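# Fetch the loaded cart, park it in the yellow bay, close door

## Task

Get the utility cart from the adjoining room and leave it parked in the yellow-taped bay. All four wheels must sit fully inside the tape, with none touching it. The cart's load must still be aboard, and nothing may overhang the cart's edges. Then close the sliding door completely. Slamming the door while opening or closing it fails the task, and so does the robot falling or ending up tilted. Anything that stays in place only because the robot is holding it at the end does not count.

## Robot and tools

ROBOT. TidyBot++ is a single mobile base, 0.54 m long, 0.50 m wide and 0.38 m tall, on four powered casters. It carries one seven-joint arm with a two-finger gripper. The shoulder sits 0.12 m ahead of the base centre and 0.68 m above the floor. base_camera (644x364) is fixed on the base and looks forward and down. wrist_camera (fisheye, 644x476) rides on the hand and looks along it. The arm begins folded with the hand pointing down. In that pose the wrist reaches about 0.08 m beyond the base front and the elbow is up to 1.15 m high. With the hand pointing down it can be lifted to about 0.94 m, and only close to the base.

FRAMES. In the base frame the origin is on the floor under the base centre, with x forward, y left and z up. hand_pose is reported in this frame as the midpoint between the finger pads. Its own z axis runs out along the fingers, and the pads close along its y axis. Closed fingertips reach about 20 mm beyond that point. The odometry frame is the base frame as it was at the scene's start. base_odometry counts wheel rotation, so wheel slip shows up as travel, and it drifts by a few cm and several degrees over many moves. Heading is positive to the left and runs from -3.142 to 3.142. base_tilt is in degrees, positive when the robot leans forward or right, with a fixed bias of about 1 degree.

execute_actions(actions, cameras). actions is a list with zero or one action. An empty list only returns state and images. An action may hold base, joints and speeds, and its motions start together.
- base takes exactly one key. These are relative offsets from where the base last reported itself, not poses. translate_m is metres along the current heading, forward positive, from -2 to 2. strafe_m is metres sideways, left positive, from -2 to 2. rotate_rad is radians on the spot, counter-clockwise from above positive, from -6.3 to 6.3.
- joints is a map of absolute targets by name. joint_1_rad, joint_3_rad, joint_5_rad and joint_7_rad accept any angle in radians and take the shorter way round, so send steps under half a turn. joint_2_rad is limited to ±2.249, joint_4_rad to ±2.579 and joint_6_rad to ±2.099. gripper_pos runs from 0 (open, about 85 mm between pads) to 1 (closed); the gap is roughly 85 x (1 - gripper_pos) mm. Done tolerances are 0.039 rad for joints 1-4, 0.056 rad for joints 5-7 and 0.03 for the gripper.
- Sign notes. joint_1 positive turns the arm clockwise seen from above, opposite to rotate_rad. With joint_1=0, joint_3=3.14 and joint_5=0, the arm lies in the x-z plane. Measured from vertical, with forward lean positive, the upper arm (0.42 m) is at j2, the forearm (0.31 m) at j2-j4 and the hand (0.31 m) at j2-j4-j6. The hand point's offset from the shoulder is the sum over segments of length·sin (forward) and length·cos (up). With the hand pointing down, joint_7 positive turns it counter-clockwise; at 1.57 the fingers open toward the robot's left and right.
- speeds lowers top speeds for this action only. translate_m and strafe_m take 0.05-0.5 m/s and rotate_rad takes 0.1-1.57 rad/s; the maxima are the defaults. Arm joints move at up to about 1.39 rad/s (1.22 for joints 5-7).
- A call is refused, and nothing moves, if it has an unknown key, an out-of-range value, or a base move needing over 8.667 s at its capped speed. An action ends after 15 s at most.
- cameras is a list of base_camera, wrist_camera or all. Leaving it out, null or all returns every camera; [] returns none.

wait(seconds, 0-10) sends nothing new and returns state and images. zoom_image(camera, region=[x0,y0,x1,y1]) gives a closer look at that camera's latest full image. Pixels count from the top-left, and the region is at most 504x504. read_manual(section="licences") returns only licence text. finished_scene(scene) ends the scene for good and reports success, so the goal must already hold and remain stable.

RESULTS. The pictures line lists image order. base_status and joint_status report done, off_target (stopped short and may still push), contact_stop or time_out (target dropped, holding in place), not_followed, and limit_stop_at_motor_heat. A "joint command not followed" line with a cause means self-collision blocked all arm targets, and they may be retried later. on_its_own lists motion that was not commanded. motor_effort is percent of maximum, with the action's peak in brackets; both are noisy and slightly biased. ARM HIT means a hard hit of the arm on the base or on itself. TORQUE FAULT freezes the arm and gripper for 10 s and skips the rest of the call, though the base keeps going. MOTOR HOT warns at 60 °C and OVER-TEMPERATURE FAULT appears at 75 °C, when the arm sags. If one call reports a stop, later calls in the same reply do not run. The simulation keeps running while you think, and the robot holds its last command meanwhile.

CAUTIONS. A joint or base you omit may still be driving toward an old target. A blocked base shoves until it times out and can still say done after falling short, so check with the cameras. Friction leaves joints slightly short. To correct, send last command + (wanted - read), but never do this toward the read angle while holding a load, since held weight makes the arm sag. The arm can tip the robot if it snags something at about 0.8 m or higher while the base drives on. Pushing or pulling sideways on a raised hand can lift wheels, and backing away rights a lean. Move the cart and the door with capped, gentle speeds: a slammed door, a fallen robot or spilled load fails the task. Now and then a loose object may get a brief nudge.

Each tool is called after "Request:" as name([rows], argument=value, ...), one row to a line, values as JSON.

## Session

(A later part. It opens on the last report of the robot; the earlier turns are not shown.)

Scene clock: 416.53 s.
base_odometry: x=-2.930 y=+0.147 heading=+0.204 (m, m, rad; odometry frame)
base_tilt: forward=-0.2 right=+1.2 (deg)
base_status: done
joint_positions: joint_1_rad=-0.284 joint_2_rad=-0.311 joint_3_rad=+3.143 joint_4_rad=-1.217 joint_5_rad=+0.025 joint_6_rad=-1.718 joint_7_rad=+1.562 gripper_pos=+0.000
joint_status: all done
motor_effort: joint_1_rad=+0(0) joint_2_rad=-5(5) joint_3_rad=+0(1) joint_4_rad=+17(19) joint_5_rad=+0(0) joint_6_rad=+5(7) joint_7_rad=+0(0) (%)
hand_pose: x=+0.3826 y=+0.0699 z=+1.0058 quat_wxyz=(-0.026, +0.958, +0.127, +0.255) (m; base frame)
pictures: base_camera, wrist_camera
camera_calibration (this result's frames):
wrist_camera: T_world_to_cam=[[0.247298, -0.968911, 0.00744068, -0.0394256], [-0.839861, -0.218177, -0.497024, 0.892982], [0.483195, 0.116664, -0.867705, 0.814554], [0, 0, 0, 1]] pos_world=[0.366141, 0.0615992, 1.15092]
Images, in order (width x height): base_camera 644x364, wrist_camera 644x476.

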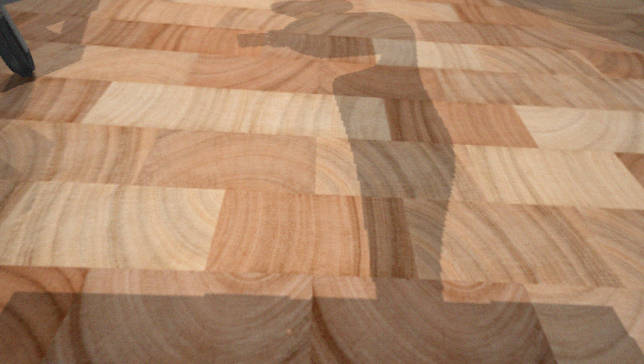

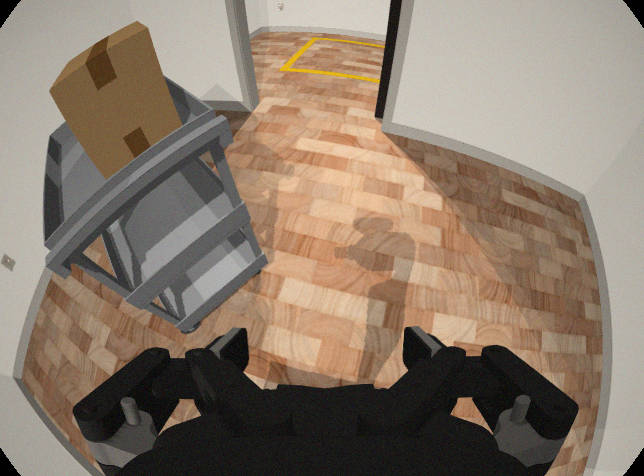

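Request:
execute_actions([
  {"base": {"strafe_m": 0.47}, "joints": {"joint_1_rad": 0.015, "joint_2_rad": 0.2, "joint_4_rad": -0.8, "joint_5_rad": -0.02, "joint_6_rad": -2.02, "joint_7_rad": 1.01}},
])

Scene clock: 472.60 s.
base_odometry: x=-3.025 y=+0.608 heading=+0.203 (m, m, rad; odometry frame)
base_tilt: forward=-0.1 right=+1.3 (deg)
base_status: done
joint_positions: joint_1_rad=+0.000 joint_2_rad=+0.202 joint_3_rad=+3.142 joint_4_rad=-0.817 joint_5_rad=+0.009 joint_6_rad=-1.988 joint_7_rad=+1.036 gripper_pos=+0.000
joint_status: all done
motor_effort: joint_1_rad=+0(2) joint_2_rad=-21(24) joint_3_rad=+0(2) joint_4_rad=+16(17) joint_5_rad=-1(1) joint_6_rad=+2(5) joint_7_rad=+0(0) (%)
hand_pose: x=+0.5129 y=-0.0014 z=+0.9503 quat_wxyz=(-0.014, +0.962, -0.266, +0.066) (m; base frame)
pictures: base_camera, wrist_camera
camera_calibration (this result's frames):
wrist_camera: T_world_to_cam=[[-0.520115, -0.851598, -0.065279, 0.322561], [-0.843049, 0.524139, -0.120607, 0.604238], [0.136924, -0.00769603, -0.990552, 1.00595], [0, 0, 0, 1]] pos_world=[0.539433, -0.034271, 1.09038]
Images, in order (width x height): base_camera 644x364, wrist_camera 644x476.

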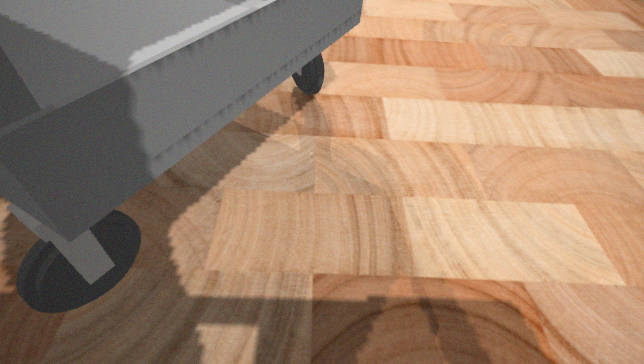

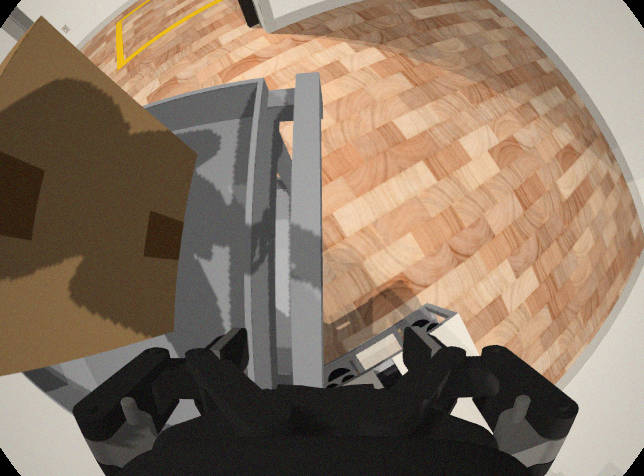

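Request:
execute_actions([
  {"joints": {"joint_2_rad": 0.34, "joint_4_rad": -0.75, "joint_6_rad": -2.07, "gripper_pos": 0.5}},
], cameras=["wrist_camera"])

Scene clock: 493.43 s.
base_odometry: x=-3.025 y=+0.608 heading=+0.203 (m, m, rad; odometry frame)
base_tilt: forward=-0.2 right=+1.3 (deg)
base_status: not commanded
joint_positions: joint_1_rad=+0.000 joint_2_rad=+0.344 joint_3_rad=+3.142 joint_4_rad=-0.765 joint_5_rad=+0.009 joint_6_rad=-2.038 joint_7_rad=+1.036 gripper_pos=+0.500
joint_status: all done
motor_effort: joint_1_rad=-1(0) joint_2_rad=-27(30) joint_3_rad=+0(1) joint_4_rad=+16(17) joint_5_rad=+0(0) joint_6_rad=+1(3) joint_7_rad=+0(0) (%)
hand_pose: x=+0.5407 y=-0.0014 z=+0.9064 quat_wxyz=(+0.005, +0.964, -0.267, -0.002) (m; base frame)
pictures: wrist_camera
camera_calibration (this result's frames):
wrist_camera: T_world_to_cam=[[-0.524462, -0.851397, 0.00795756, 0.270201], [-0.851429, 0.524468, -0.00135304, 0.518836], [-0.00302151, -0.00748491, -0.999967, 1.04291], [0, 0, 0, 1]] pos_world=[0.586614, -0.0342589, 1.04143]
Images, in order (width x height): wrist_camera 644x476.

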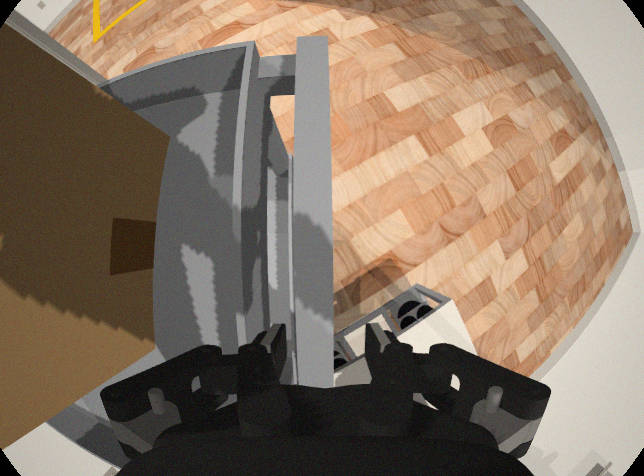

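Request:
execute_actions([
  {"base": {"strafe_m": 0.01}, "joints": {"joint_2_rad": 0.298, "joint_4_rad": -0.905, "joint_6_rad": -1.912}},
], cameras=["wrist_camera"])

Scene clock: 515.53 s.
base_odometry: x=-3.027 y=+0.618 heading=+0.202 (m, m, rad; odometry frame)
base_tilt: forward=-0.1 right=+1.3 (deg)
base_status: done
joint_positions: joint_1_rad=+0.007 joint_2_rad=+0.312 joint_3_rad=+3.142 joint_4_rad=-0.891 joint_5_rad=+0.008 joint_6_rad=-1.941 joint_7_rad=+1.036 gripper_pos=+0.500
joint_status: all done
motor_effort: joint_1_rad=+0(3) joint_2_rad=-25(27) joint_3_rad=+0(1) joint_4_rad=+16(17) joint_5_rad=+0(1) joint_6_rad=+1(1) joint_7_rad=+0(0) (%)
hand_pose: x=+0.5409 y=-0.0042 z=+0.8837 quat_wxyz=(+0.004, +0.963, -0.269, +0.000) (m; base frame)
pictures: wrist_camera
camera_calibration (this result's frames):
wrist_camera: T_world_to_cam=[[-0.52938, -0.848362, 0.00625444, 0.272217], [-0.848385, 0.529365, -0.00395774, 0.521072], [0.0000467161, -0.00740132, -0.999973, 1.01849], [0, 0, 0, 1]] pos_world=[0.586128, -0.0373604, 1.01882]
Images, in order (width x height): wrist_camera 644x476.

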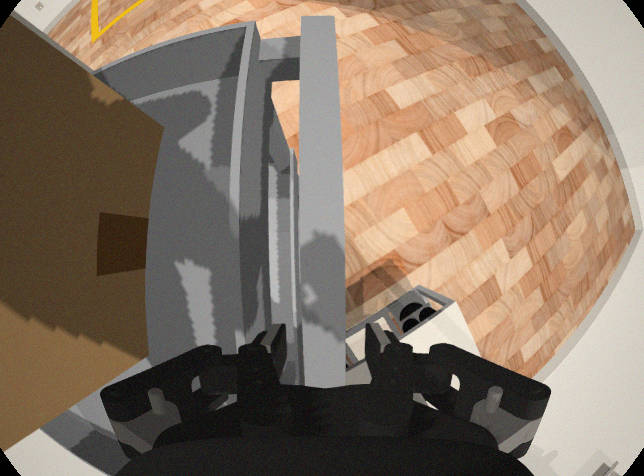

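Request:
execute_actions([
  {"joints": {"joint_2_rad": 0.268, "joint_4_rad": -1.045, "joint_6_rad": -1.80}},
], cameras=["wrist_camera"])

Scene clock: 524.63 s.
base_odometry: x=-3.027 y=+0.618 heading=+0.202 (m, m, rad; odometry frame)
base_tilt: forward=-0.1 right=+1.3 (deg)
base_status: not commanded
joint_positions: joint_1_rad=+0.007 joint_2_rad=+0.283 joint_3_rad=+3.142 joint_4_rad=-1.032 joint_5_rad=+0.008 joint_6_rad=-1.830 joint_7_rad=+1.036 gripper_pos=+0.500
joint_status: all done
motor_effort: joint_1_rad=+0(1) joint_2_rad=-25(26) joint_3_rad=+0(0) joint_4_rad=+17(17) joint_5_rad=+0(0) joint_6_rad=+1(1) joint_7_rad=+0(0) (%)
hand_pose: x=+0.5395 y=-0.0043 z=+0.8542 quat_wxyz=(+0.004, +0.963, -0.269, -0.001) (m; base frame)
pictures: wrist_camera
camera_calibration (this result's frames):
wrist_camera: T_world_to_cam=[[-0.52865, -0.848814, 0.00666851, 0.270856], [-0.84884, 0.528637, -0.00378491, 0.519936], [-0.000312536, -0.00766139, -0.999971, 0.989153], [0, 0, 0, 1]] pos_world=[0.58484, -0.0373725, 0.989285]
Images, in order (width x height): wrist_camera 644x476.

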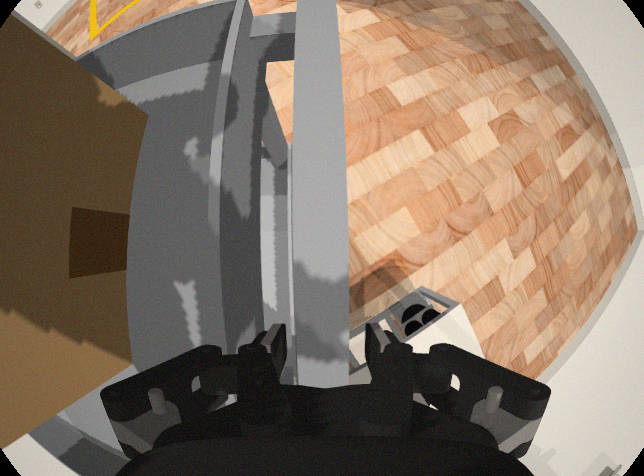

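Request:
execute_actions([
  {"joints": {"gripper_pos": 1.0}},
], cameras=["wrist_camera"])

Scene clock: 536.77 s.
base_odometry: x=-3.027 y=+0.618 heading=+0.202 (m, m, rad; odometry frame)
base_tilt: forward=-0.1 right=+1.2 (deg)
base_status: not commanded
joint_positions: joint_1_rad=+0.007 joint_2_rad=+0.280 joint_3_rad=+3.142 joint_4_rad=-1.033 joint_5_rad=+0.004 joint_6_rad=-1.826 joint_7_rad=+1.036 gripper_pos=+0.746
joint_status: gripper_pos off_target (ended at +0.746, target +1.000)
motor_effort: joint_1_rad=+0(1) joint_2_rad=-25(29) joint_3_rad=+0(1) joint_4_rad=+17(23) joint_5_rad=+0(2) joint_6_rad=+0(1) joint_7_rad=-1(1) (%)
hand_pose: x=+0.5398 y=-0.0028 z=+0.8550 quat_wxyz=(+0.001, +0.963, -0.268, +0.002) (m; base frame)
pictures: wrist_camera
camera_calibration (this result's frames):
wrist_camera: T_world_to_cam=[[-0.527472, -0.849572, 0.0000125753, 0.277296], [-0.849556, 0.527462, -0.0062445, 0.521963], [0.00529852, -0.00330448, -0.999981, 0.98702], [0, 0, 0, 1]] pos_world=[0.584473, -0.0364709, 0.990257]
Images, in order (width x height): wrist_camera 644x476.

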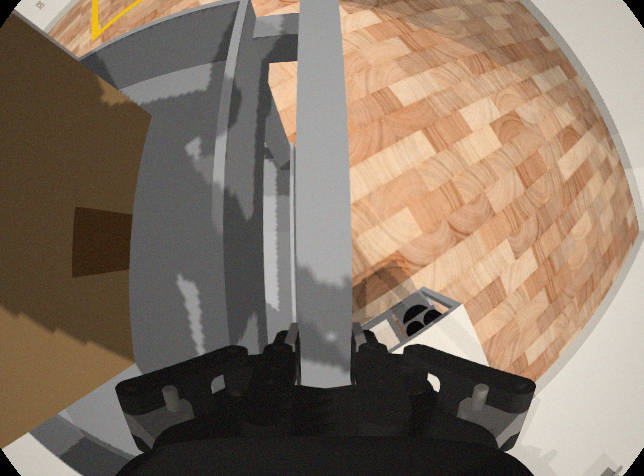

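Request:
execute_actions([
  {"base": {"strafe_m": -0.2}, "speeds": {"strafe_m": 0.15}, "joints": {"joint_7_rad": 1.16}},
])

Scene clock: 544.53 s.
base_odometry: x=-2.987 y=+0.421 heading=+0.201 (m, m, rad; odometry frame)
base_tilt: forward=-0.2 right=+1.3 (deg)
base_status: done
joint_positions: joint_1_rad=+0.000 joint_2_rad=+0.275 joint_3_rad=+3.130 joint_4_rad=-1.041 joint_5_rad=-0.017 joint_6_rad=-1.807 joint_7_rad=+1.168 gripper_pos=+0.746
joint_status: all done
motor_effort: joint_1_rad=+3(8) joint_2_rad=-25(30) joint_3_rad=+1(5) joint_4_rad=+19(20) joint_5_rad=-4(6) joint_6_rad=+6(7) joint_7_rad=-4(9) (%)
hand_pose: x=+0.5431 y=+0.0105 z=+0.8549 quat_wxyz=(-0.011, +0.981, -0.192, +0.007) (m; base frame)
pictures: base_camera, wrist_camera
camera_calibration (this result's frames):
wrist_camera: T_world_to_cam=[[-0.388584, -0.921008, -0.0273233, 0.239073], [-0.921159, 0.389002, -0.0119594, 0.562927], [0.0216435, 0.0205219, -0.999555, 0.977442], [0, 0, 0, 1]] pos_world=[0.59029, -0.0188503, 0.990271]
Images, in order (width x height): base_camera 644x364, wrist_camera 644x476.

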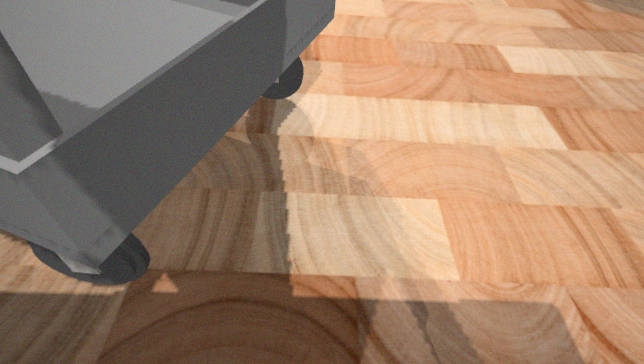

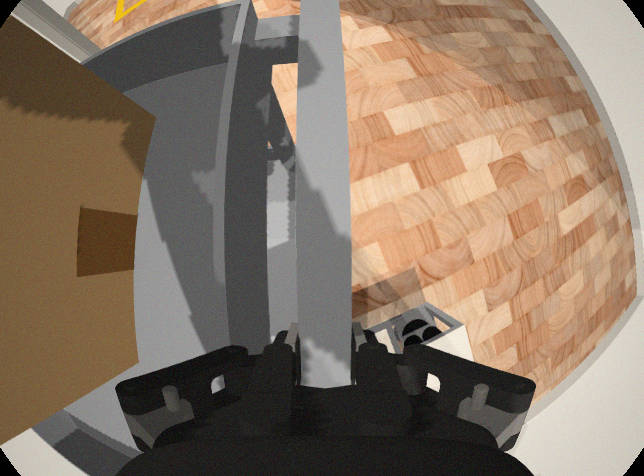

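Request:
execute_actions([
  {"base": {"strafe_m": -0.3}, "speeds": {"strafe_m": 0.22}, "joints": {"joint_7_rad": 1.30}},
])

Scene clock: 551.63 s.
base_odometry: x=-2.927 y=+0.127 heading=+0.200 (m, m, rad; odometry frame)
base_tilt: forward=-0.2 right=+1.3 (deg)
base_status: done
joint_positions: joint_1_rad=-0.001 joint_2_rad=+0.273 joint_3_rad=+3.127 joint_4_rad=-1.043 joint_5_rad=-0.019 joint_6_rad=-1.807 joint_7_rad=+1.327 gripper_pos=+0.746
joint_status: all done
motor_effort: joint_1_rad=+3(11) joint_2_rad=-24(28) joint_3_rad=+2(7) joint_4_rad=+19(20) joint_5_rad=-1(5) joint_6_rad=+6(7) joint_7_rad=-4(10) (%)
hand_pose: x=+0.5420 y=+0.0129 z=+0.8550 quat_wxyz=(-0.012, +0.994, -0.112, +0.008) (m; base frame)
pictures: base_camera, wrist_camera
camera_calibration (this result's frames):
wrist_camera: T_world_to_cam=[[-0.233539, -0.971944, -0.0280217, 0.158054], [-0.972133, 0.233996, -0.0142483, 0.592528], [0.0204055, 0.0239133, -0.999506, 0.97809], [0, 0, 0, 1]] pos_world=[0.592969, -0.0084189, 0.990478]
Images, in order (width x height): base_camera 644x364, wrist_camera 644x476.

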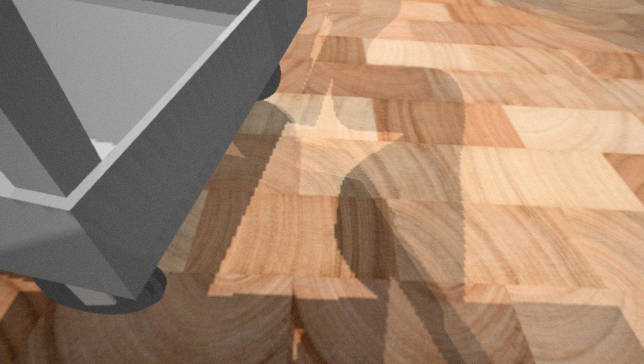

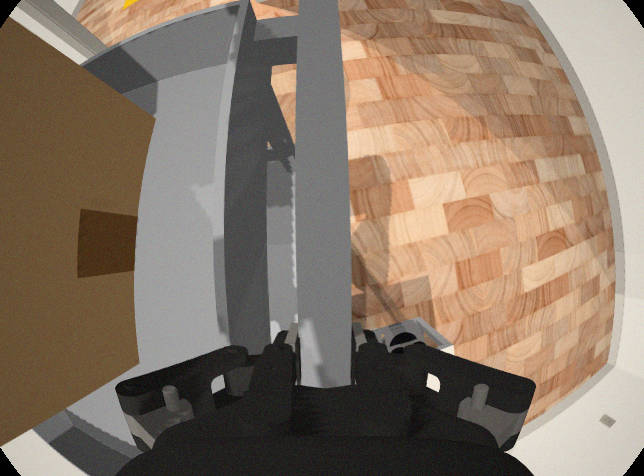

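Request:
execute_actions([
  {"base": {"translate_m": -0.16}, "speeds": {"translate_m": 0.2}, "joints": {"joint_7_rad": 1.12}},
], cameras=["wrist_camera"])

Scene clock: 559.57 s.
base_odometry: x=-3.084 y=+0.095 heading=+0.200 (m, m, rad; odometry frame)
base_tilt: forward=-0.1 right=+1.2 (deg)
base_status: done
joint_positions: joint_1_rad=+0.028 joint_2_rad=+0.272 joint_3_rad=+3.150 joint_4_rad=-1.045 joint_5_rad=-0.019 joint_6_rad=-1.801 joint_7_rad=+1.117 gripper_pos=+0.746
joint_status: all done
motor_effort: joint_1_rad=-4(9) joint_2_rad=-26(30) joint_3_rad=-3(6) joint_4_rad=+17(20) joint_5_rad=-3(4) joint_6_rad=+2(4) joint_7_rad=+4(12) (%)
hand_pose: x=+0.5436 y=-0.0076 z=+0.8550 quat_wxyz=(-0.010, +0.971, -0.240, +0.010) (m; base frame)
pictures: wrist_camera
camera_calibration (this result's frames):
wrist_camera: T_world_to_cam=[[-0.476125, -0.878962, -0.0270364, 0.270219], [-0.878952, 0.476626, -0.0164521, 0.552013], [0.027347, 0.0159304, -0.999499, 0.974685], [0, 0, 0, 1]] pos_world=[0.587196, -0.0411187, 0.990584]
Images, in order (width x height): wrist_camera 644x476.

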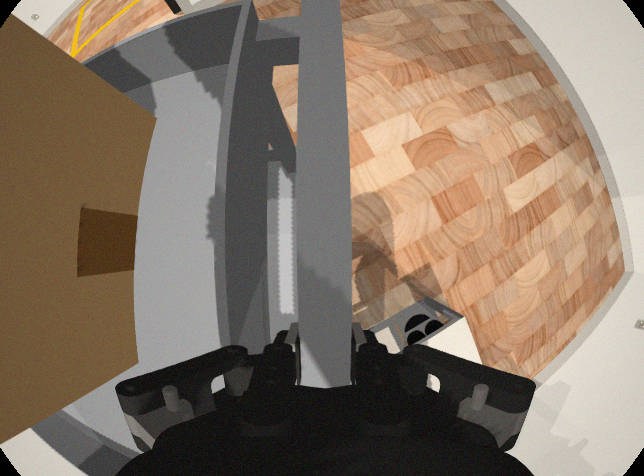

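Request:
execute_actions([
  {"base": {"translate_m": -0.16}, "speeds": {"translate_m": 0.2}, "joints": {"joint_7_rad": 0.90}},
], cameras=[])

Scene clock: 563.67 s.
base_odometry: x=-3.241 y=+0.063 heading=+0.200 (m, m, rad; odometry frame)
base_tilt: forward=-0.2 right=+1.3 (deg)
base_status: done
joint_positions: joint_1_rad=+0.011 joint_2_rad=+0.269 joint_3_rad=+3.138 joint_4_rad=-1.048 joint_5_rad=-0.018 joint_6_rad=-1.800 joint_7_rad=+0.881 gripper_pos=+0.746
joint_status: all done
motor_effort: joint_1_rad=-2(6) joint_2_rad=-25(30) joint_3_rad=-2(3) joint_4_rad=+19(20) joint_5_rad=-3(5) joint_6_rad=+3(6) joint_7_rad=+2(9) (%)
hand_pose: x=+0.5426 y=+0.0036 z=+0.8550 quat_wxyz=(-0.013, +0.940, -0.339, +0.008) (m; base frame)
pictures: none
No camera images: the call's "cameras" was empty. Leave "cameras" out to get every camera's image.

Request:
execute_actions([
  {"base": {"strafe_m": 0.2}, "speeds": {"strafe_m": 0.22}, "joints": {"joint_7_rad": 0.68}},
], cameras=[])

Scene clock: 569.27 s.
base_odometry: x=-3.281 y=+0.259 heading=+0.200 (m, m, rad; odometry frame)
base_tilt: forward=-0.2 right=+1.2 (deg)
base_status: done
joint_positions: joint_1_rad=+0.041 joint_2_rad=+0.266 joint_3_rad=+3.160 joint_4_rad=-1.053 joint_5_rad=-0.008 joint_6_rad=-1.808 joint_7_rad=+0.663 gripper_pos=+0.746
joint_status: all done
motor_effort: joint_1_rad=-5(7) joint_2_rad=-25(26) joint_3_rad=-4(6) joint_4_rad=+18(21) joint_5_rad=-3(7) joint_6_rad=+1(7) joint_7_rad=+5(12) (%)
hand_pose: x=+0.5384 y=-0.0201 z=+0.8550 quat_wxyz=(-0.004, +0.886, -0.464, +0.006) (m; base frame)
pictures: none
No camera images: the call's "cameras" was empty. Leave "cameras" out to get every camera's image.

Request:
execute_actions([
  {"base": {"strafe_m": 0.2}, "speeds": {"strafe_m": 0.22}, "joints": {"joint_7_rad": 0.39}},
])

Scene clock: 575.10 s.
base_odometry: x=-3.321 y=+0.455 heading=+0.200 (m, m, rad; odometry frame)
base_tilt: forward=-0.1 right=+1.3 (deg)
base_status: done
joint_positions: joint_1_rad=+0.050 joint_2_rad=+0.267 joint_3_rad=+3.168 joint_4_rad=-1.051 joint_5_rad=-0.004 joint_6_rad=-1.809 joint_7_rad=+0.361 gripper_pos=+0.746
joint_status: all done
motor_effort: joint_1_rad=-7(9) joint_2_rad=-26(27) joint_3_rad=-6(7) joint_4_rad=+16(22) joint_5_rad=-3(8) joint_6_rad=-2(7) joint_7_rad=+8(12) (%)
hand_pose: x=+0.5381 y=-0.0278 z=+0.8550 quat_wxyz=(-0.003, +0.801, -0.599, +0.007) (m; base frame)
pictures: base_camera, wrist_camera
camera_calibration (this result's frames):
wrist_camera: T_world_to_cam=[[-0.962283, -0.271665, -0.0144741, 0.517603], [-0.271543, 0.962376, -0.00988741, 0.237783], [0.0166156, -0.00558415, -0.999846, 0.980631], [0, 0, 0, 1]] pos_world=[0.546355, -0.0827455, 0.990323]
Images, in order (width x height): base_camera 644x364, wrist_camera 644x476.

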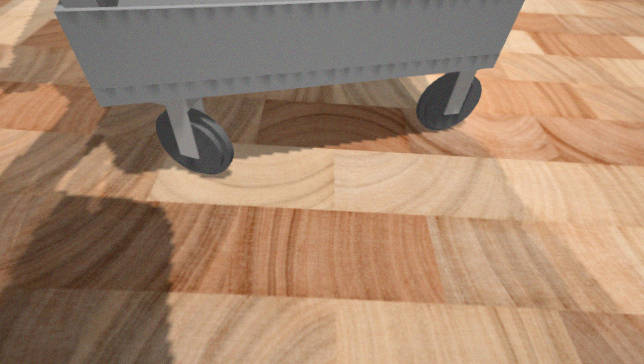

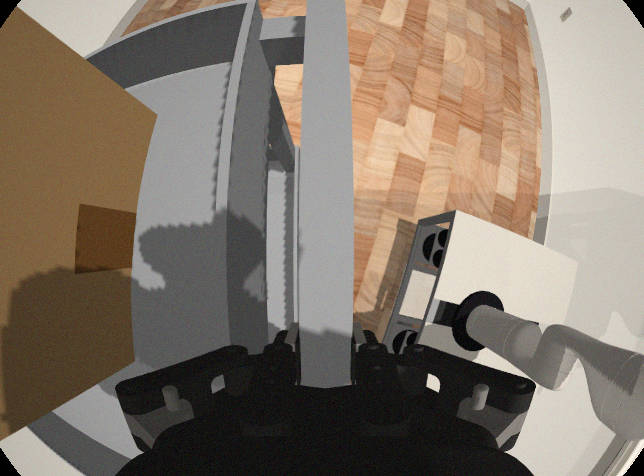

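Request:
execute_actions([
  {"base": {"strafe_m": 0.145}, "speeds": {"strafe_m": 0.22}, "joints": {"joint_7_rad": 0.0, "joint_1_rad": 0.0, "joint_5_rad": 0.0}},
])

Scene clock: 580.53 s.
base_odometry: x=-3.350 y=+0.597 heading=+0.200 (m, m, rad; odometry frame)
base_tilt: forward=-0.2 right=+1.3 (deg)
base_status: done
joint_positions: joint_1_rad=+0.007 joint_2_rad=+0.270 joint_3_rad=+3.147 joint_4_rad=-1.047 joint_5_rad=+0.002 joint_6_rad=-1.809 joint_7_rad=+0.002 gripper_pos=+0.746
joint_status: all done
motor_effort: joint_1_rad=-4(12) joint_2_rad=-25(28) joint_3_rad=-3(8) joint_4_rad=+16(20) joint_5_rad=-2(7) joint_6_rad=-1(5) joint_7_rad=+3(9) (%)
hand_pose: x=+0.5406 y=-0.0044 z=+0.8550 quat_wxyz=(-0.004, +0.703, -0.711, +0.007) (m; base frame)
pictures: base_camera, wrist_camera
camera_calibration (this result's frames):
wrist_camera: T_world_to_cam=[[-0.999554, 0.0238354, -0.0180035, 0.550858], [0.0239397, 0.999698, -0.0055964, 0.0527568], [0.0178647, -0.00602491, -0.999822, 0.980011], [0, 0, 0, 1]] pos_world=[0.531842, -0.0599663, 0.99005]
Images, in order (width x height): base_camera 644x364, wrist_camera 644x476.

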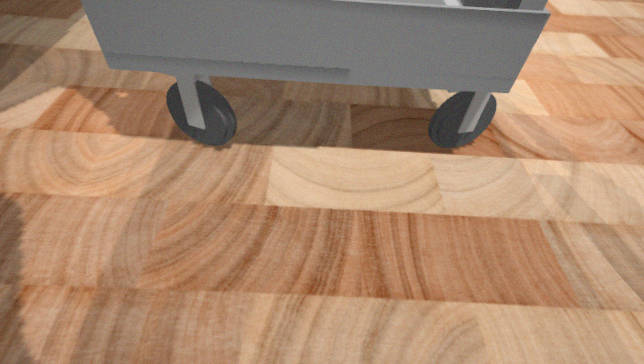

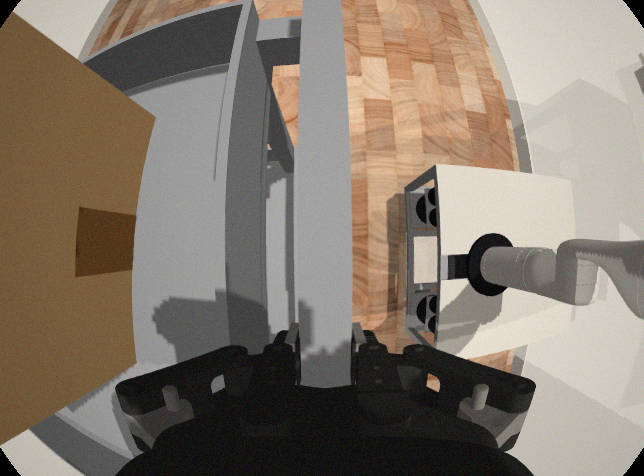

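Request:
execute_actions([
  {"base": {"translate_m": 0.5}, "speeds": {"translate_m": 0.3}},
])

Scene clock: 591.10 s.
base_odometry: x=-2.860 y=+0.697 heading=+0.201 (m, m, rad; odometry frame)
base_tilt: forward=-0.2 right=+1.2 (deg)
base_status: done
joint_positions: joint_1_rad=-0.005 joint_2_rad=+0.271 joint_3_rad=+3.138 joint_4_rad=-1.045 joint_5_rad=+0.002 joint_6_rad=-1.814 joint_7_rad=+0.002 gripper_pos=+0.746
joint_status: not commanded
motor_effort: joint_1_rad=+4(5) joint_2_rad=-27(29) joint_3_rad=+2(3) joint_4_rad=+18(26) joint_5_rad=+3(4) joint_6_rad=+2(10) joint_7_rad=-2(3) (%)
hand_pose: x=+0.5394 y=+0.0043 z=+0.8553 quat_wxyz=(-0.004, +0.711, -0.704, +0.004) (m; base frame)
pictures: base_camera, wrist_camera
camera_calibration (this result's frames):
wrist_camera: T_world_to_cam=[[-0.999904, 0.00215311, -0.0137197, 0.546012], [0.00219554, 0.999993, -0.00307858, 0.053655], [0.013713, -0.00310841, -0.999901, 0.982715], [0, 0, 0, 1]] pos_world=[0.532366, -0.0517756, 0.990274]
Images, in order (width x height): base_camera 644x364, wrist_camera 644x476.

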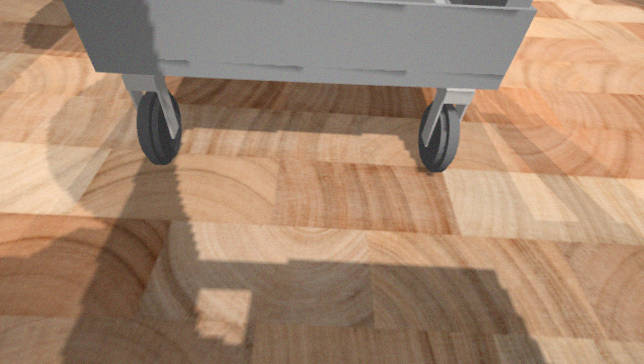

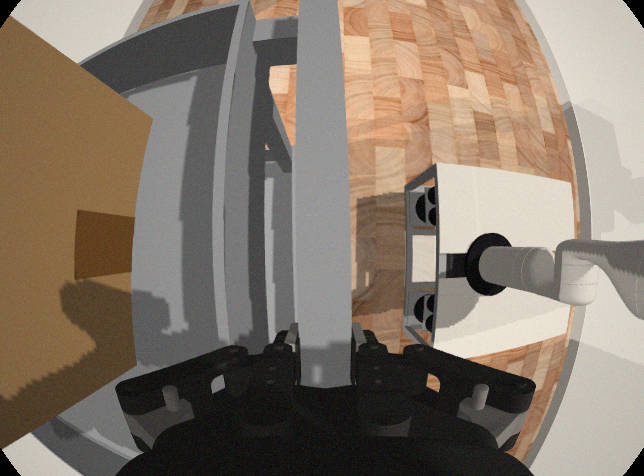

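Request:
execute_actions([
  {"base": {"strafe_m": 0.035}},
], cameras=["base_camera"])

Request:
execute_actions([
  {"base": {"translate_m": 0.5}, "speeds": {"translate_m": 0.35}},
])

Scene clock: 605.03 s.
base_odometry: x=-2.867 y=+0.732 heading=+0.200 (m, m, rad; odometry frame)
base_tilt: forward=-0.1 right=+1.3 (deg)
base_status: done
joint_positions: joint_1_rad=+0.010 joint_2_rad=+0.271 joint_3_rad=+3.146 joint_4_rad=-1.045 joint_5_rad=+0.002 joint_6_rad=-1.814 joint_7_rad=+0.002 gripper_pos=+0.746
joint_status: not commanded
motor_effort: joint_1_rad=-1(4) joint_2_rad=-25(27) joint_3_rad=-1(3) joint_4_rad=+18(20) joint_5_rad=+0(5) joint_6_rad=+2(6) joint_7_rad=+2(5) (%)
hand_pose: x=+0.5394 y=-0.0048 z=+0.8552 quat_wxyz=(-0.003, +0.703, -0.711, +0.005) (m; base frame)
pictures: base_camera
Images, in order (width x height): base_camera 644x364.

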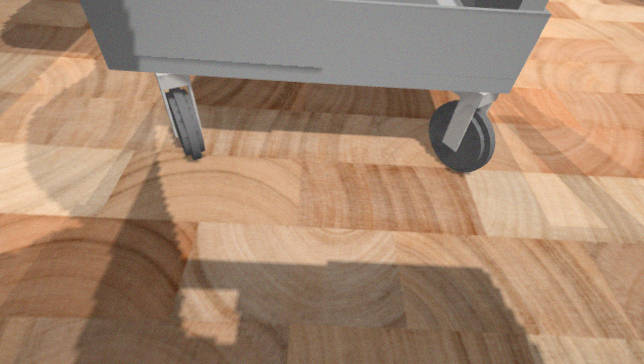

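Scene clock: 607.43 s.
base_odometry: x=-2.376 y=+0.832 heading=+0.201 (m, m, rad; odometry frame)
base_tilt: forward=-0.1 right=+1.2 (deg)
base_status: done
joint_positions: joint_1_rad=-0.005 joint_2_rad=+0.270 joint_3_rad=+3.137 joint_4_rad=-1.046 joint_5_rad=+0.002 joint_6_rad=-1.814 joint_7_rad=+0.002 gripper_pos=+0.746
joint_status: not commanded
motor_effort: joint_1_rad=+4(4) joint_2_rad=-27(28) joint_3_rad=+3(3) joint_4_rad=+17(26) joint_5_rad=+3(4) joint_6_rad=+1(10) joint_7_rad=-1(3) (%)
hand_pose: x=+0.5393 y=+0.0044 z=+0.8553 quat_wxyz=(-0.004, +0.711, -0.703, +0.005) (m; base frame)
pictures: base_camera, wrist_camera
camera_calibration (this result's frames):
wrist_camera: T_world_to_cam=[[-0.999902, 0.00131802, -0.0139219, 0.546081], [0.00136231, 0.999994, -0.00317176, 0.0541211], [0.0139176, -0.00319041, -0.999898, 0.982572], [0, 0, 0, 1]] pos_world=[0.532279, -0.0517058, 0.990246]
Images, in order (width x height): base_camera 644x364, wrist_camera 644x476.

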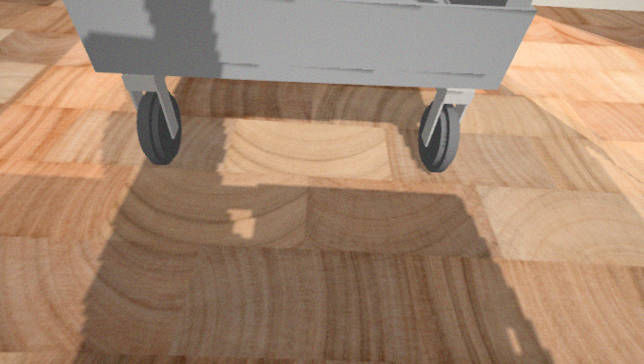

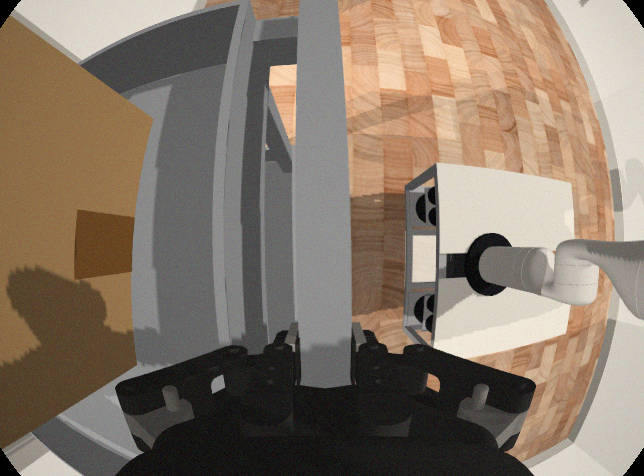

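Request:
execute_actions([
  {"base": {"strafe_m": 0.055}, "joints": {"joint_7_rad": -0.05}},
], cameras=["base_camera"])

Request:
execute_actions([
  {"base": {"translate_m": 0.3}, "speeds": {"translate_m": 0.2}},
])

Scene clock: 619.47 s.
base_odometry: x=-2.387 y=+0.886 heading=+0.201 (m, m, rad; odometry frame)
base_tilt: forward=-0.1 right=+1.3 (deg)
base_status: done
joint_positions: joint_1_rad=+0.009 joint_2_rad=+0.270 joint_3_rad=+3.145 joint_4_rad=-1.046 joint_5_rad=+0.002 joint_6_rad=-1.814 joint_7_rad=-0.031 gripper_pos=+0.746
joint_status: all done
motor_effort: joint_1_rad=-2(4) joint_2_rad=-27(27) joint_3_rad=-2(3) joint_4_rad=+17(21) joint_5_rad=-2(5) joint_6_rad=+0(5) joint_7_rad=+1(4) (%)
hand_pose: x=+0.5393 y=-0.0045 z=+0.8552 quat_wxyz=(-0.003, +0.691, -0.723, +0.005) (m; base frame)
pictures: base_camera
Images, in order (width x height): base_camera 644x364.

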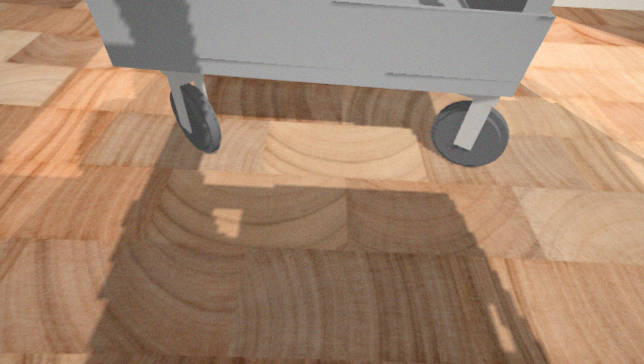

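Scene clock: 621.73 s.
base_odometry: x=-2.093 y=+0.946 heading=+0.201 (m, m, rad; odometry frame)
base_tilt: forward=-0.2 right=+1.3 (deg)
base_status: done
joint_positions: joint_1_rad=-0.001 joint_2_rad=+0.271 joint_3_rad=+3.141 joint_4_rad=-1.045 joint_5_rad=+0.002 joint_6_rad=-1.814 joint_7_rad=-0.032 gripper_pos=+0.746
joint_status: not commanded
motor_effort: joint_1_rad=+3(4) joint_2_rad=-26(28) joint_3_rad=+3(3) joint_4_rad=+17(26) joint_5_rad=+3(3) joint_6_rad=+2(11) joint_7_rad=-1(2) (%)
hand_pose: x=+0.5394 y=+0.0015 z=+0.8552 quat_wxyz=(-0.004, +0.696, -0.718, +0.005) (m; base frame)
pictures: base_camera, wrist_camera
camera_calibration (this result's frames):
wrist_camera: T_world_to_cam=[[-0.99898, 0.0429974, -0.01376, 0.545507], [0.043053, 0.999066, -0.00376949, 0.0350586], [0.013585, -0.00435806, -0.999898, 0.98271], [0, 0, 0, 1]] pos_world=[0.530091, -0.0541985, 0.990248]
Images, in order (width x height): base_camera 644x364, wrist_camera 644x476.

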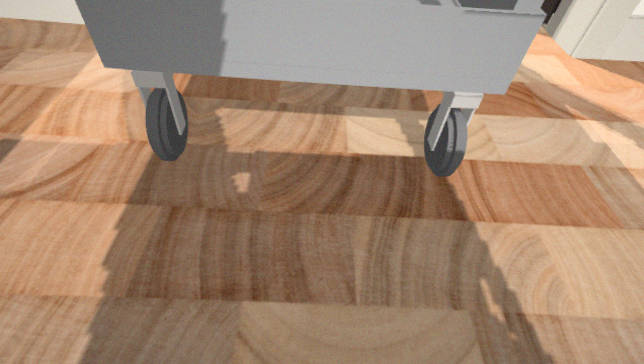

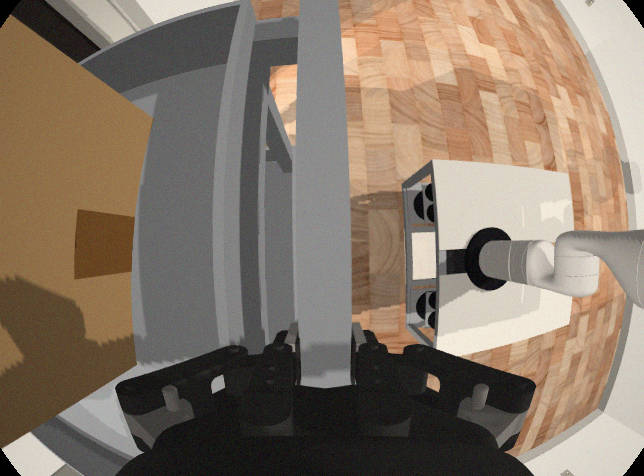

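Request:
execute_actions([
  {"base": {"translate_m": 0.45}, "speeds": {"translate_m": 0.3}, "joints": {"joint_1_rad": -0.07, "joint_7_rad": -0.16}},
])

Scene clock: 642.13 s.
base_odometry: x=-1.652 y=+1.037 heading=+0.202 (m, m, rad; odometry frame)
base_tilt: forward=-0.1 right=+1.3 (deg)
base_status: done
joint_positions: joint_1_rad=-0.081 joint_2_rad=+0.271 joint_3_rad=+3.132 joint_4_rad=-1.045 joint_5_rad=+0.002 joint_6_rad=-1.813 joint_7_rad=-0.142 gripper_pos=+0.746
joint_status: all done
motor_effort: joint_1_rad=+5(5) joint_2_rad=-27(29) joint_3_rad=+4(4) joint_4_rad=+17(26) joint_5_rad=+4(4) joint_6_rad=+1(10) joint_7_rad=-3(3) (%)
hand_pose: x=+0.5378 y=+0.0382 z=+0.8553 quat_wxyz=(-0.005, +0.688, -0.725, +0.004) (m; base frame)
pictures: base_camera, wrist_camera
camera_calibration (this result's frames):
wrist_camera: T_world_to_cam=[[-0.997843, 0.0640819, -0.0142602, 0.541376], [0.0640876, 0.997944, 0.0000598216, -0.0161373], [0.0142347, -0.000854208, -0.999898, 0.982452], [0, 0, 0, 1]] pos_world=[0.527258, -0.0177491, 0.990073]
Images, in order (width x height): base_camera 644x364, wrist_camera 644x476.

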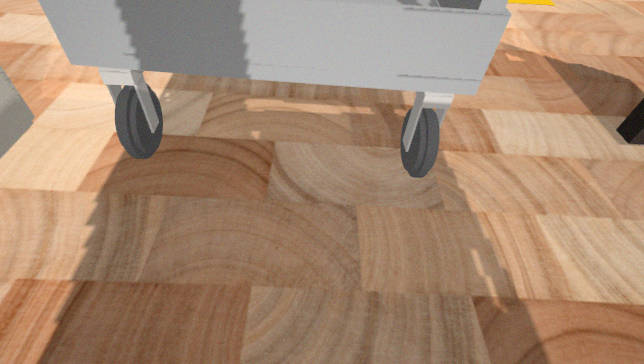

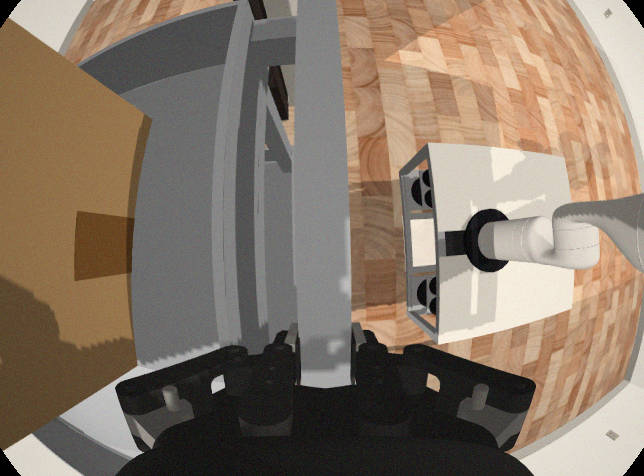

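Request:
execute_actions([
  {"base": {"translate_m": 0.55}, "speeds": {"translate_m": 0.3}, "joints": {"joint_1_rad": -0.12, "joint_7_rad": -0.23}},
])

Scene clock: 675.00 s.
base_odometry: x=-1.113 y=+1.147 heading=+0.202 (m, m, rad; odometry frame)
base_tilt: forward=-0.1 right=+1.2 (deg)
base_status: done
joint_positions: joint_1_rad=-0.139 joint_2_rad=+0.271 joint_3_rad=+3.126 joint_4_rad=-1.045 joint_5_rad=+0.000 joint_6_rad=-1.812 joint_7_rad=-0.201 gripper_pos=+0.746
joint_status: all done
motor_effort: joint_1_rad=+7(7) joint_2_rad=-27(28) joint_3_rad=+5(5) joint_4_rad=+17(26) joint_5_rad=+4(4) joint_6_rad=+1(10) joint_7_rad=-5(4) (%)
hand_pose: x=+0.5348 y=+0.0652 z=+0.8553 quat_wxyz=(-0.007, +0.690, -0.723, +0.002) (m; base frame)
pictures: base_camera, wrist_camera
camera_calibration (this result's frames):
wrist_camera: T_world_to_cam=[[-0.998172, 0.0587634, -0.0140965, 0.536999], [0.058704, 0.998265, 0.00458896, -0.0439297], [0.0143417, 0.00375305, -0.99989, 0.982167], [0, 0, 0, 1]] pos_world=[0.52451, 0.00861154, 0.98983]
Images, in order (width x height): base_camera 644x364, wrist_camera 644x476.

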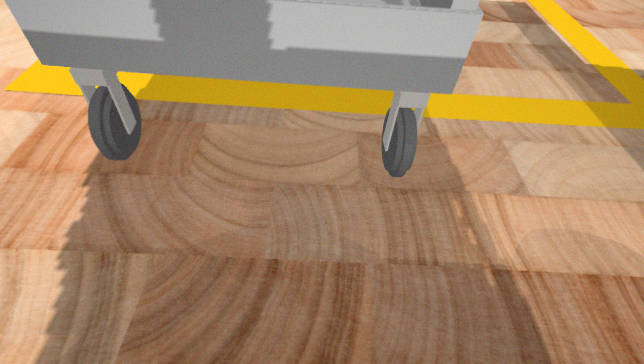

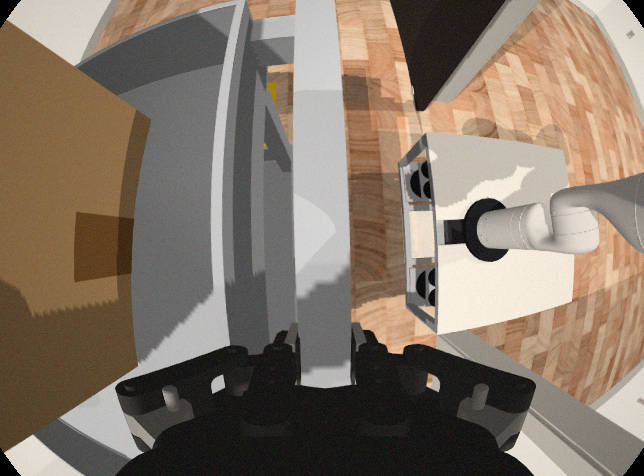

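Request:
execute_actions([
  {"base": {"translate_m": 0.44}, "speeds": {"translate_m": 0.3}, "joints": {"joint_1_rad": -0.17, "joint_7_rad": -0.30}},
])

Scene clock: 700.93 s.
base_odometry: x=-0.682 y=+1.236 heading=+0.203 (m, m, rad; odometry frame)
base_tilt: forward=-0.2 right=+1.3 (deg)
base_status: done
joint_positions: joint_1_rad=-0.195 joint_2_rad=+0.271 joint_3_rad=+3.121 joint_4_rad=-1.044 joint_5_rad=-0.002 joint_6_rad=-1.812 joint_7_rad=-0.265 gripper_pos=+0.746
joint_status: all done
motor_effort: joint_1_rad=+7(7) joint_2_rad=-27(29) joint_3_rad=+6(6) joint_4_rad=+17(26) joint_5_rad=+4(5) joint_6_rad=+1(10) joint_7_rad=-5(6) (%)
hand_pose: x=+0.5302 y=+0.0908 z=+0.8553 quat_wxyz=(-0.008, +0.690, -0.724, +0.001) (m; base frame)
pictures: base_camera, wrist_camera
camera_calibration (this result's frames):
wrist_camera: T_world_to_cam=[[-0.998031, 0.0612578, -0.0135005, 0.530096], [0.0611472, 0.998093, 0.00846463, -0.0737586], [0.0139932, 0.00762245, -0.999873, 0.981963], [0, 0, 0, 1]] pos_world=[0.519821, 0.0336605, 0.989619]
Images, in order (width x height): base_camera 644x364, wrist_camera 644x476.

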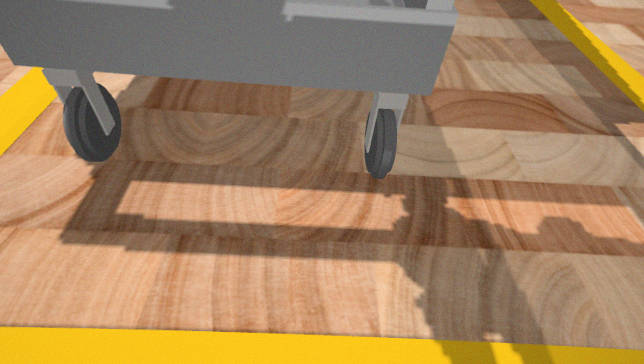

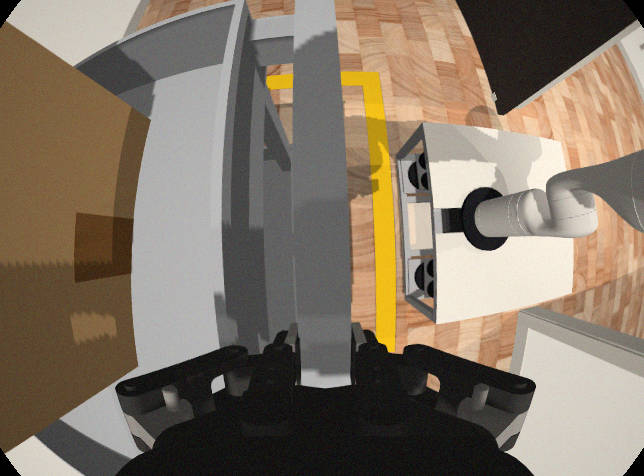

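Request:
execute_actions([
  {"joints": {"gripper_pos": 0.5, "joint_7_rad": -0.24}},
], cameras=["wrist_camera"])

Scene clock: 708.90 s.
base_odometry: x=-0.682 y=+1.236 heading=+0.203 (m, m, rad; odometry frame)
base_tilt: forward=-0.2 right=+1.2 (deg)
base_status: not commanded
joint_positions: joint_1_rad=-0.177 joint_2_rad=+0.271 joint_3_rad=+3.134 joint_4_rad=-1.045 joint_5_rad=-0.002 joint_6_rad=-1.812 joint_7_rad=-0.249 gripper_pos=+0.500
joint_status: all done
motor_effort: joint_1_rad=+0(7) joint_2_rad=-25(28) joint_3_rad=-1(5) joint_4_rad=+17(20) joint_5_rad=+0(4) joint_6_rad=+1(3) joint_7_rad=+0(5) (%)
hand_pose: x=+0.5326 y=+0.0785 z=+0.8552 quat_wxyz=(-0.007, +0.684, -0.730, +0.002) (m; base frame)
pictures: wrist_camera
camera_calibration (this result's frames):
wrist_camera: T_world_to_cam=[[-0.996962, 0.0765929, -0.0141712, 0.532052], [0.0765333, 0.997056, 0.00470057, -0.0665586], [0.0144895, 0.00360172, -0.999889, 0.981949], [0, 0, 0, 1]] pos_world=[0.521302, 0.0220745, 0.989692]
Images, in order (width x height): wrist_camera 644x476.

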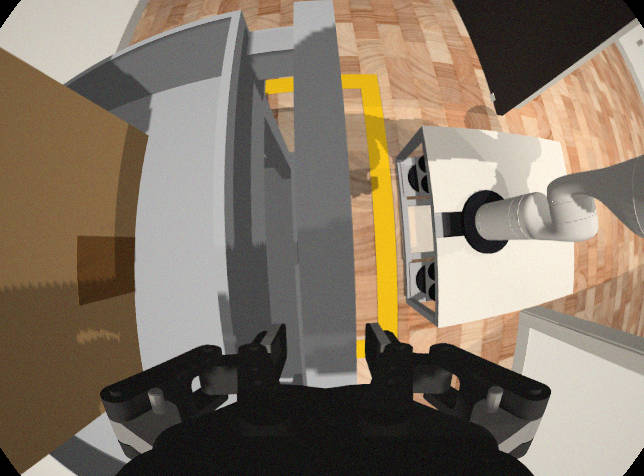

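Request:
execute_actions([
  {"joints": {"joint_2_rad": 0.325, "joint_4_rad": -0.80, "joint_6_rad": -2.02}},
], cameras=["wrist_camera"])

Scene clock: 719.70 s.
base_odometry: x=-0.682 y=+1.236 heading=+0.203 (m, m, rad; odometry frame)
base_tilt: forward=-0.2 right=+1.2 (deg)
base_status: not commanded
joint_positions: joint_1_rad=-0.177 joint_2_rad=+0.309 joint_3_rad=+3.134 joint_4_rad=-0.813 joint_5_rad=-0.002 joint_6_rad=-1.991 joint_7_rad=-0.249 gripper_pos=+0.500
joint_status: all done
motor_effort: joint_1_rad=+0(1) joint_2_rad=-26(25) joint_3_rad=-1(0) joint_4_rad=+16(20) joint_5_rad=+0(0) joint_6_rad=+1(3) joint_7_rad=+0(0) (%)
hand_pose: x=+0.5319 y=+0.0781 z=+0.9078 quat_wxyz=(-0.013, +0.684, -0.729, +0.006) (m; base frame)
pictures: wrist_camera
camera_calibration (this result's frames):
wrist_camera: T_world_to_cam=[[-0.996659, 0.0764732, -0.0286735, 0.545106], [0.0762519, 0.99705, 0.00873357, -0.0698906], [0.0292568, 0.00651798, -0.999551, 1.02616], [0, 0, 0, 1]] pos_world=[0.518592, 0.0213099, 1.04194]
Images, in order (width x height): wrist_camera 644x476.

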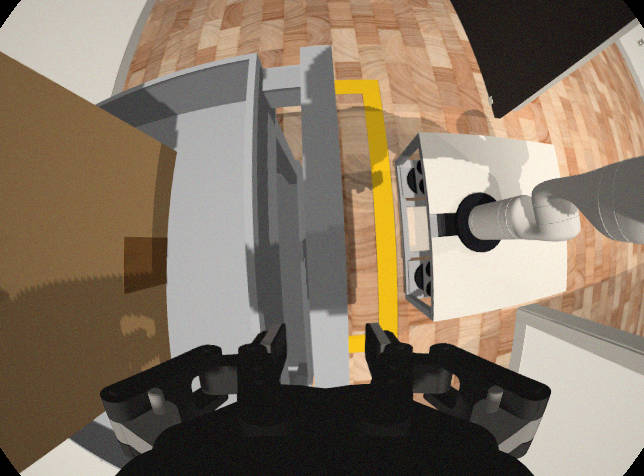

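Request:
execute_actions([
  {"base": {"translate_m": 0.13}, "speeds": {"translate_m": 0.15}, "joints": {"joint_1_rad": 0.7, "joint_2_rad": -0.3, "joint_4_rad": -1.2, "joint_6_rad": -1.75, "joint_7_rad": 1.59}},
])

Scene clock: 747.33 s.
base_odometry: x=-0.555 y=+1.263 heading=+0.203 (m, m, rad; odometry frame)
base_tilt: forward=-0.1 right=+1.3 (deg)
base_status: done
joint_positions: joint_1_rad=+0.685 joint_2_rad=-0.296 joint_3_rad=+3.134 joint_4_rad=-1.182 joint_5_rad=-0.002 joint_6_rad=-1.782 joint_7_rad=+1.567 gripper_pos=+0.500
joint_status: all done
motor_effort: joint_1_rad=+0(2) joint_2_rad=-5(25) joint_3_rad=+1(1) joint_4_rad=+17(17) joint_5_rad=+0(0) joint_6_rad=+5(4) joint_7_rad=+0(1) (%)
hand_pose: x=+0.3250 y=-0.1627 z=+1.0059 quat_wxyz=(+0.078, +0.916, -0.325, +0.221) (m; base frame)
pictures: base_camera, wrist_camera
camera_calibration (this result's frames):
wrist_camera: T_world_to_cam=[[-0.636846, -0.770948, -0.00811197, 0.0846672], [-0.683058, 0.569061, -0.457822, 0.831669], [0.357573, -0.286021, -0.889007, 0.866375], [0, 0, 0, 1]] pos_world=[0.312206, -0.160195, 1.15166]
Images, in order (width x height): base_camera 644x364, wrist_camera 644x476.

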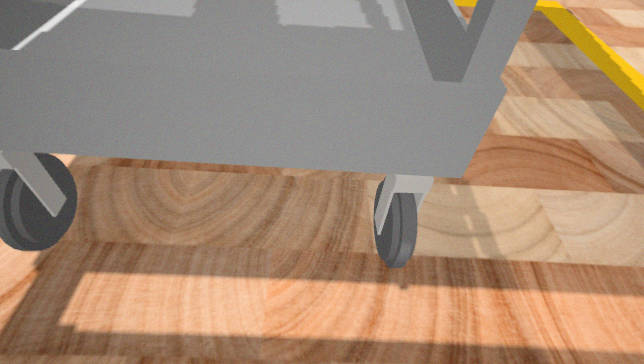

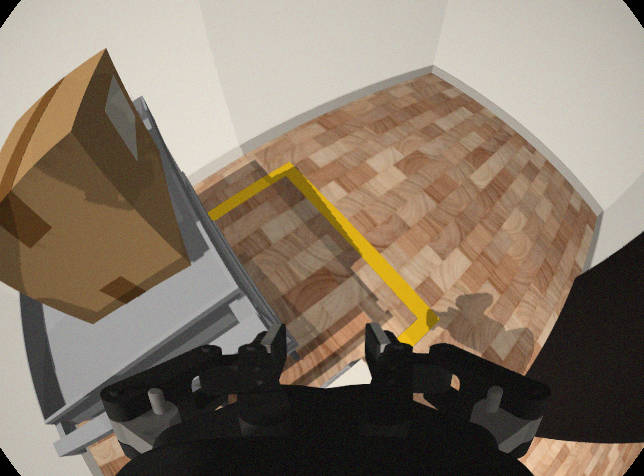

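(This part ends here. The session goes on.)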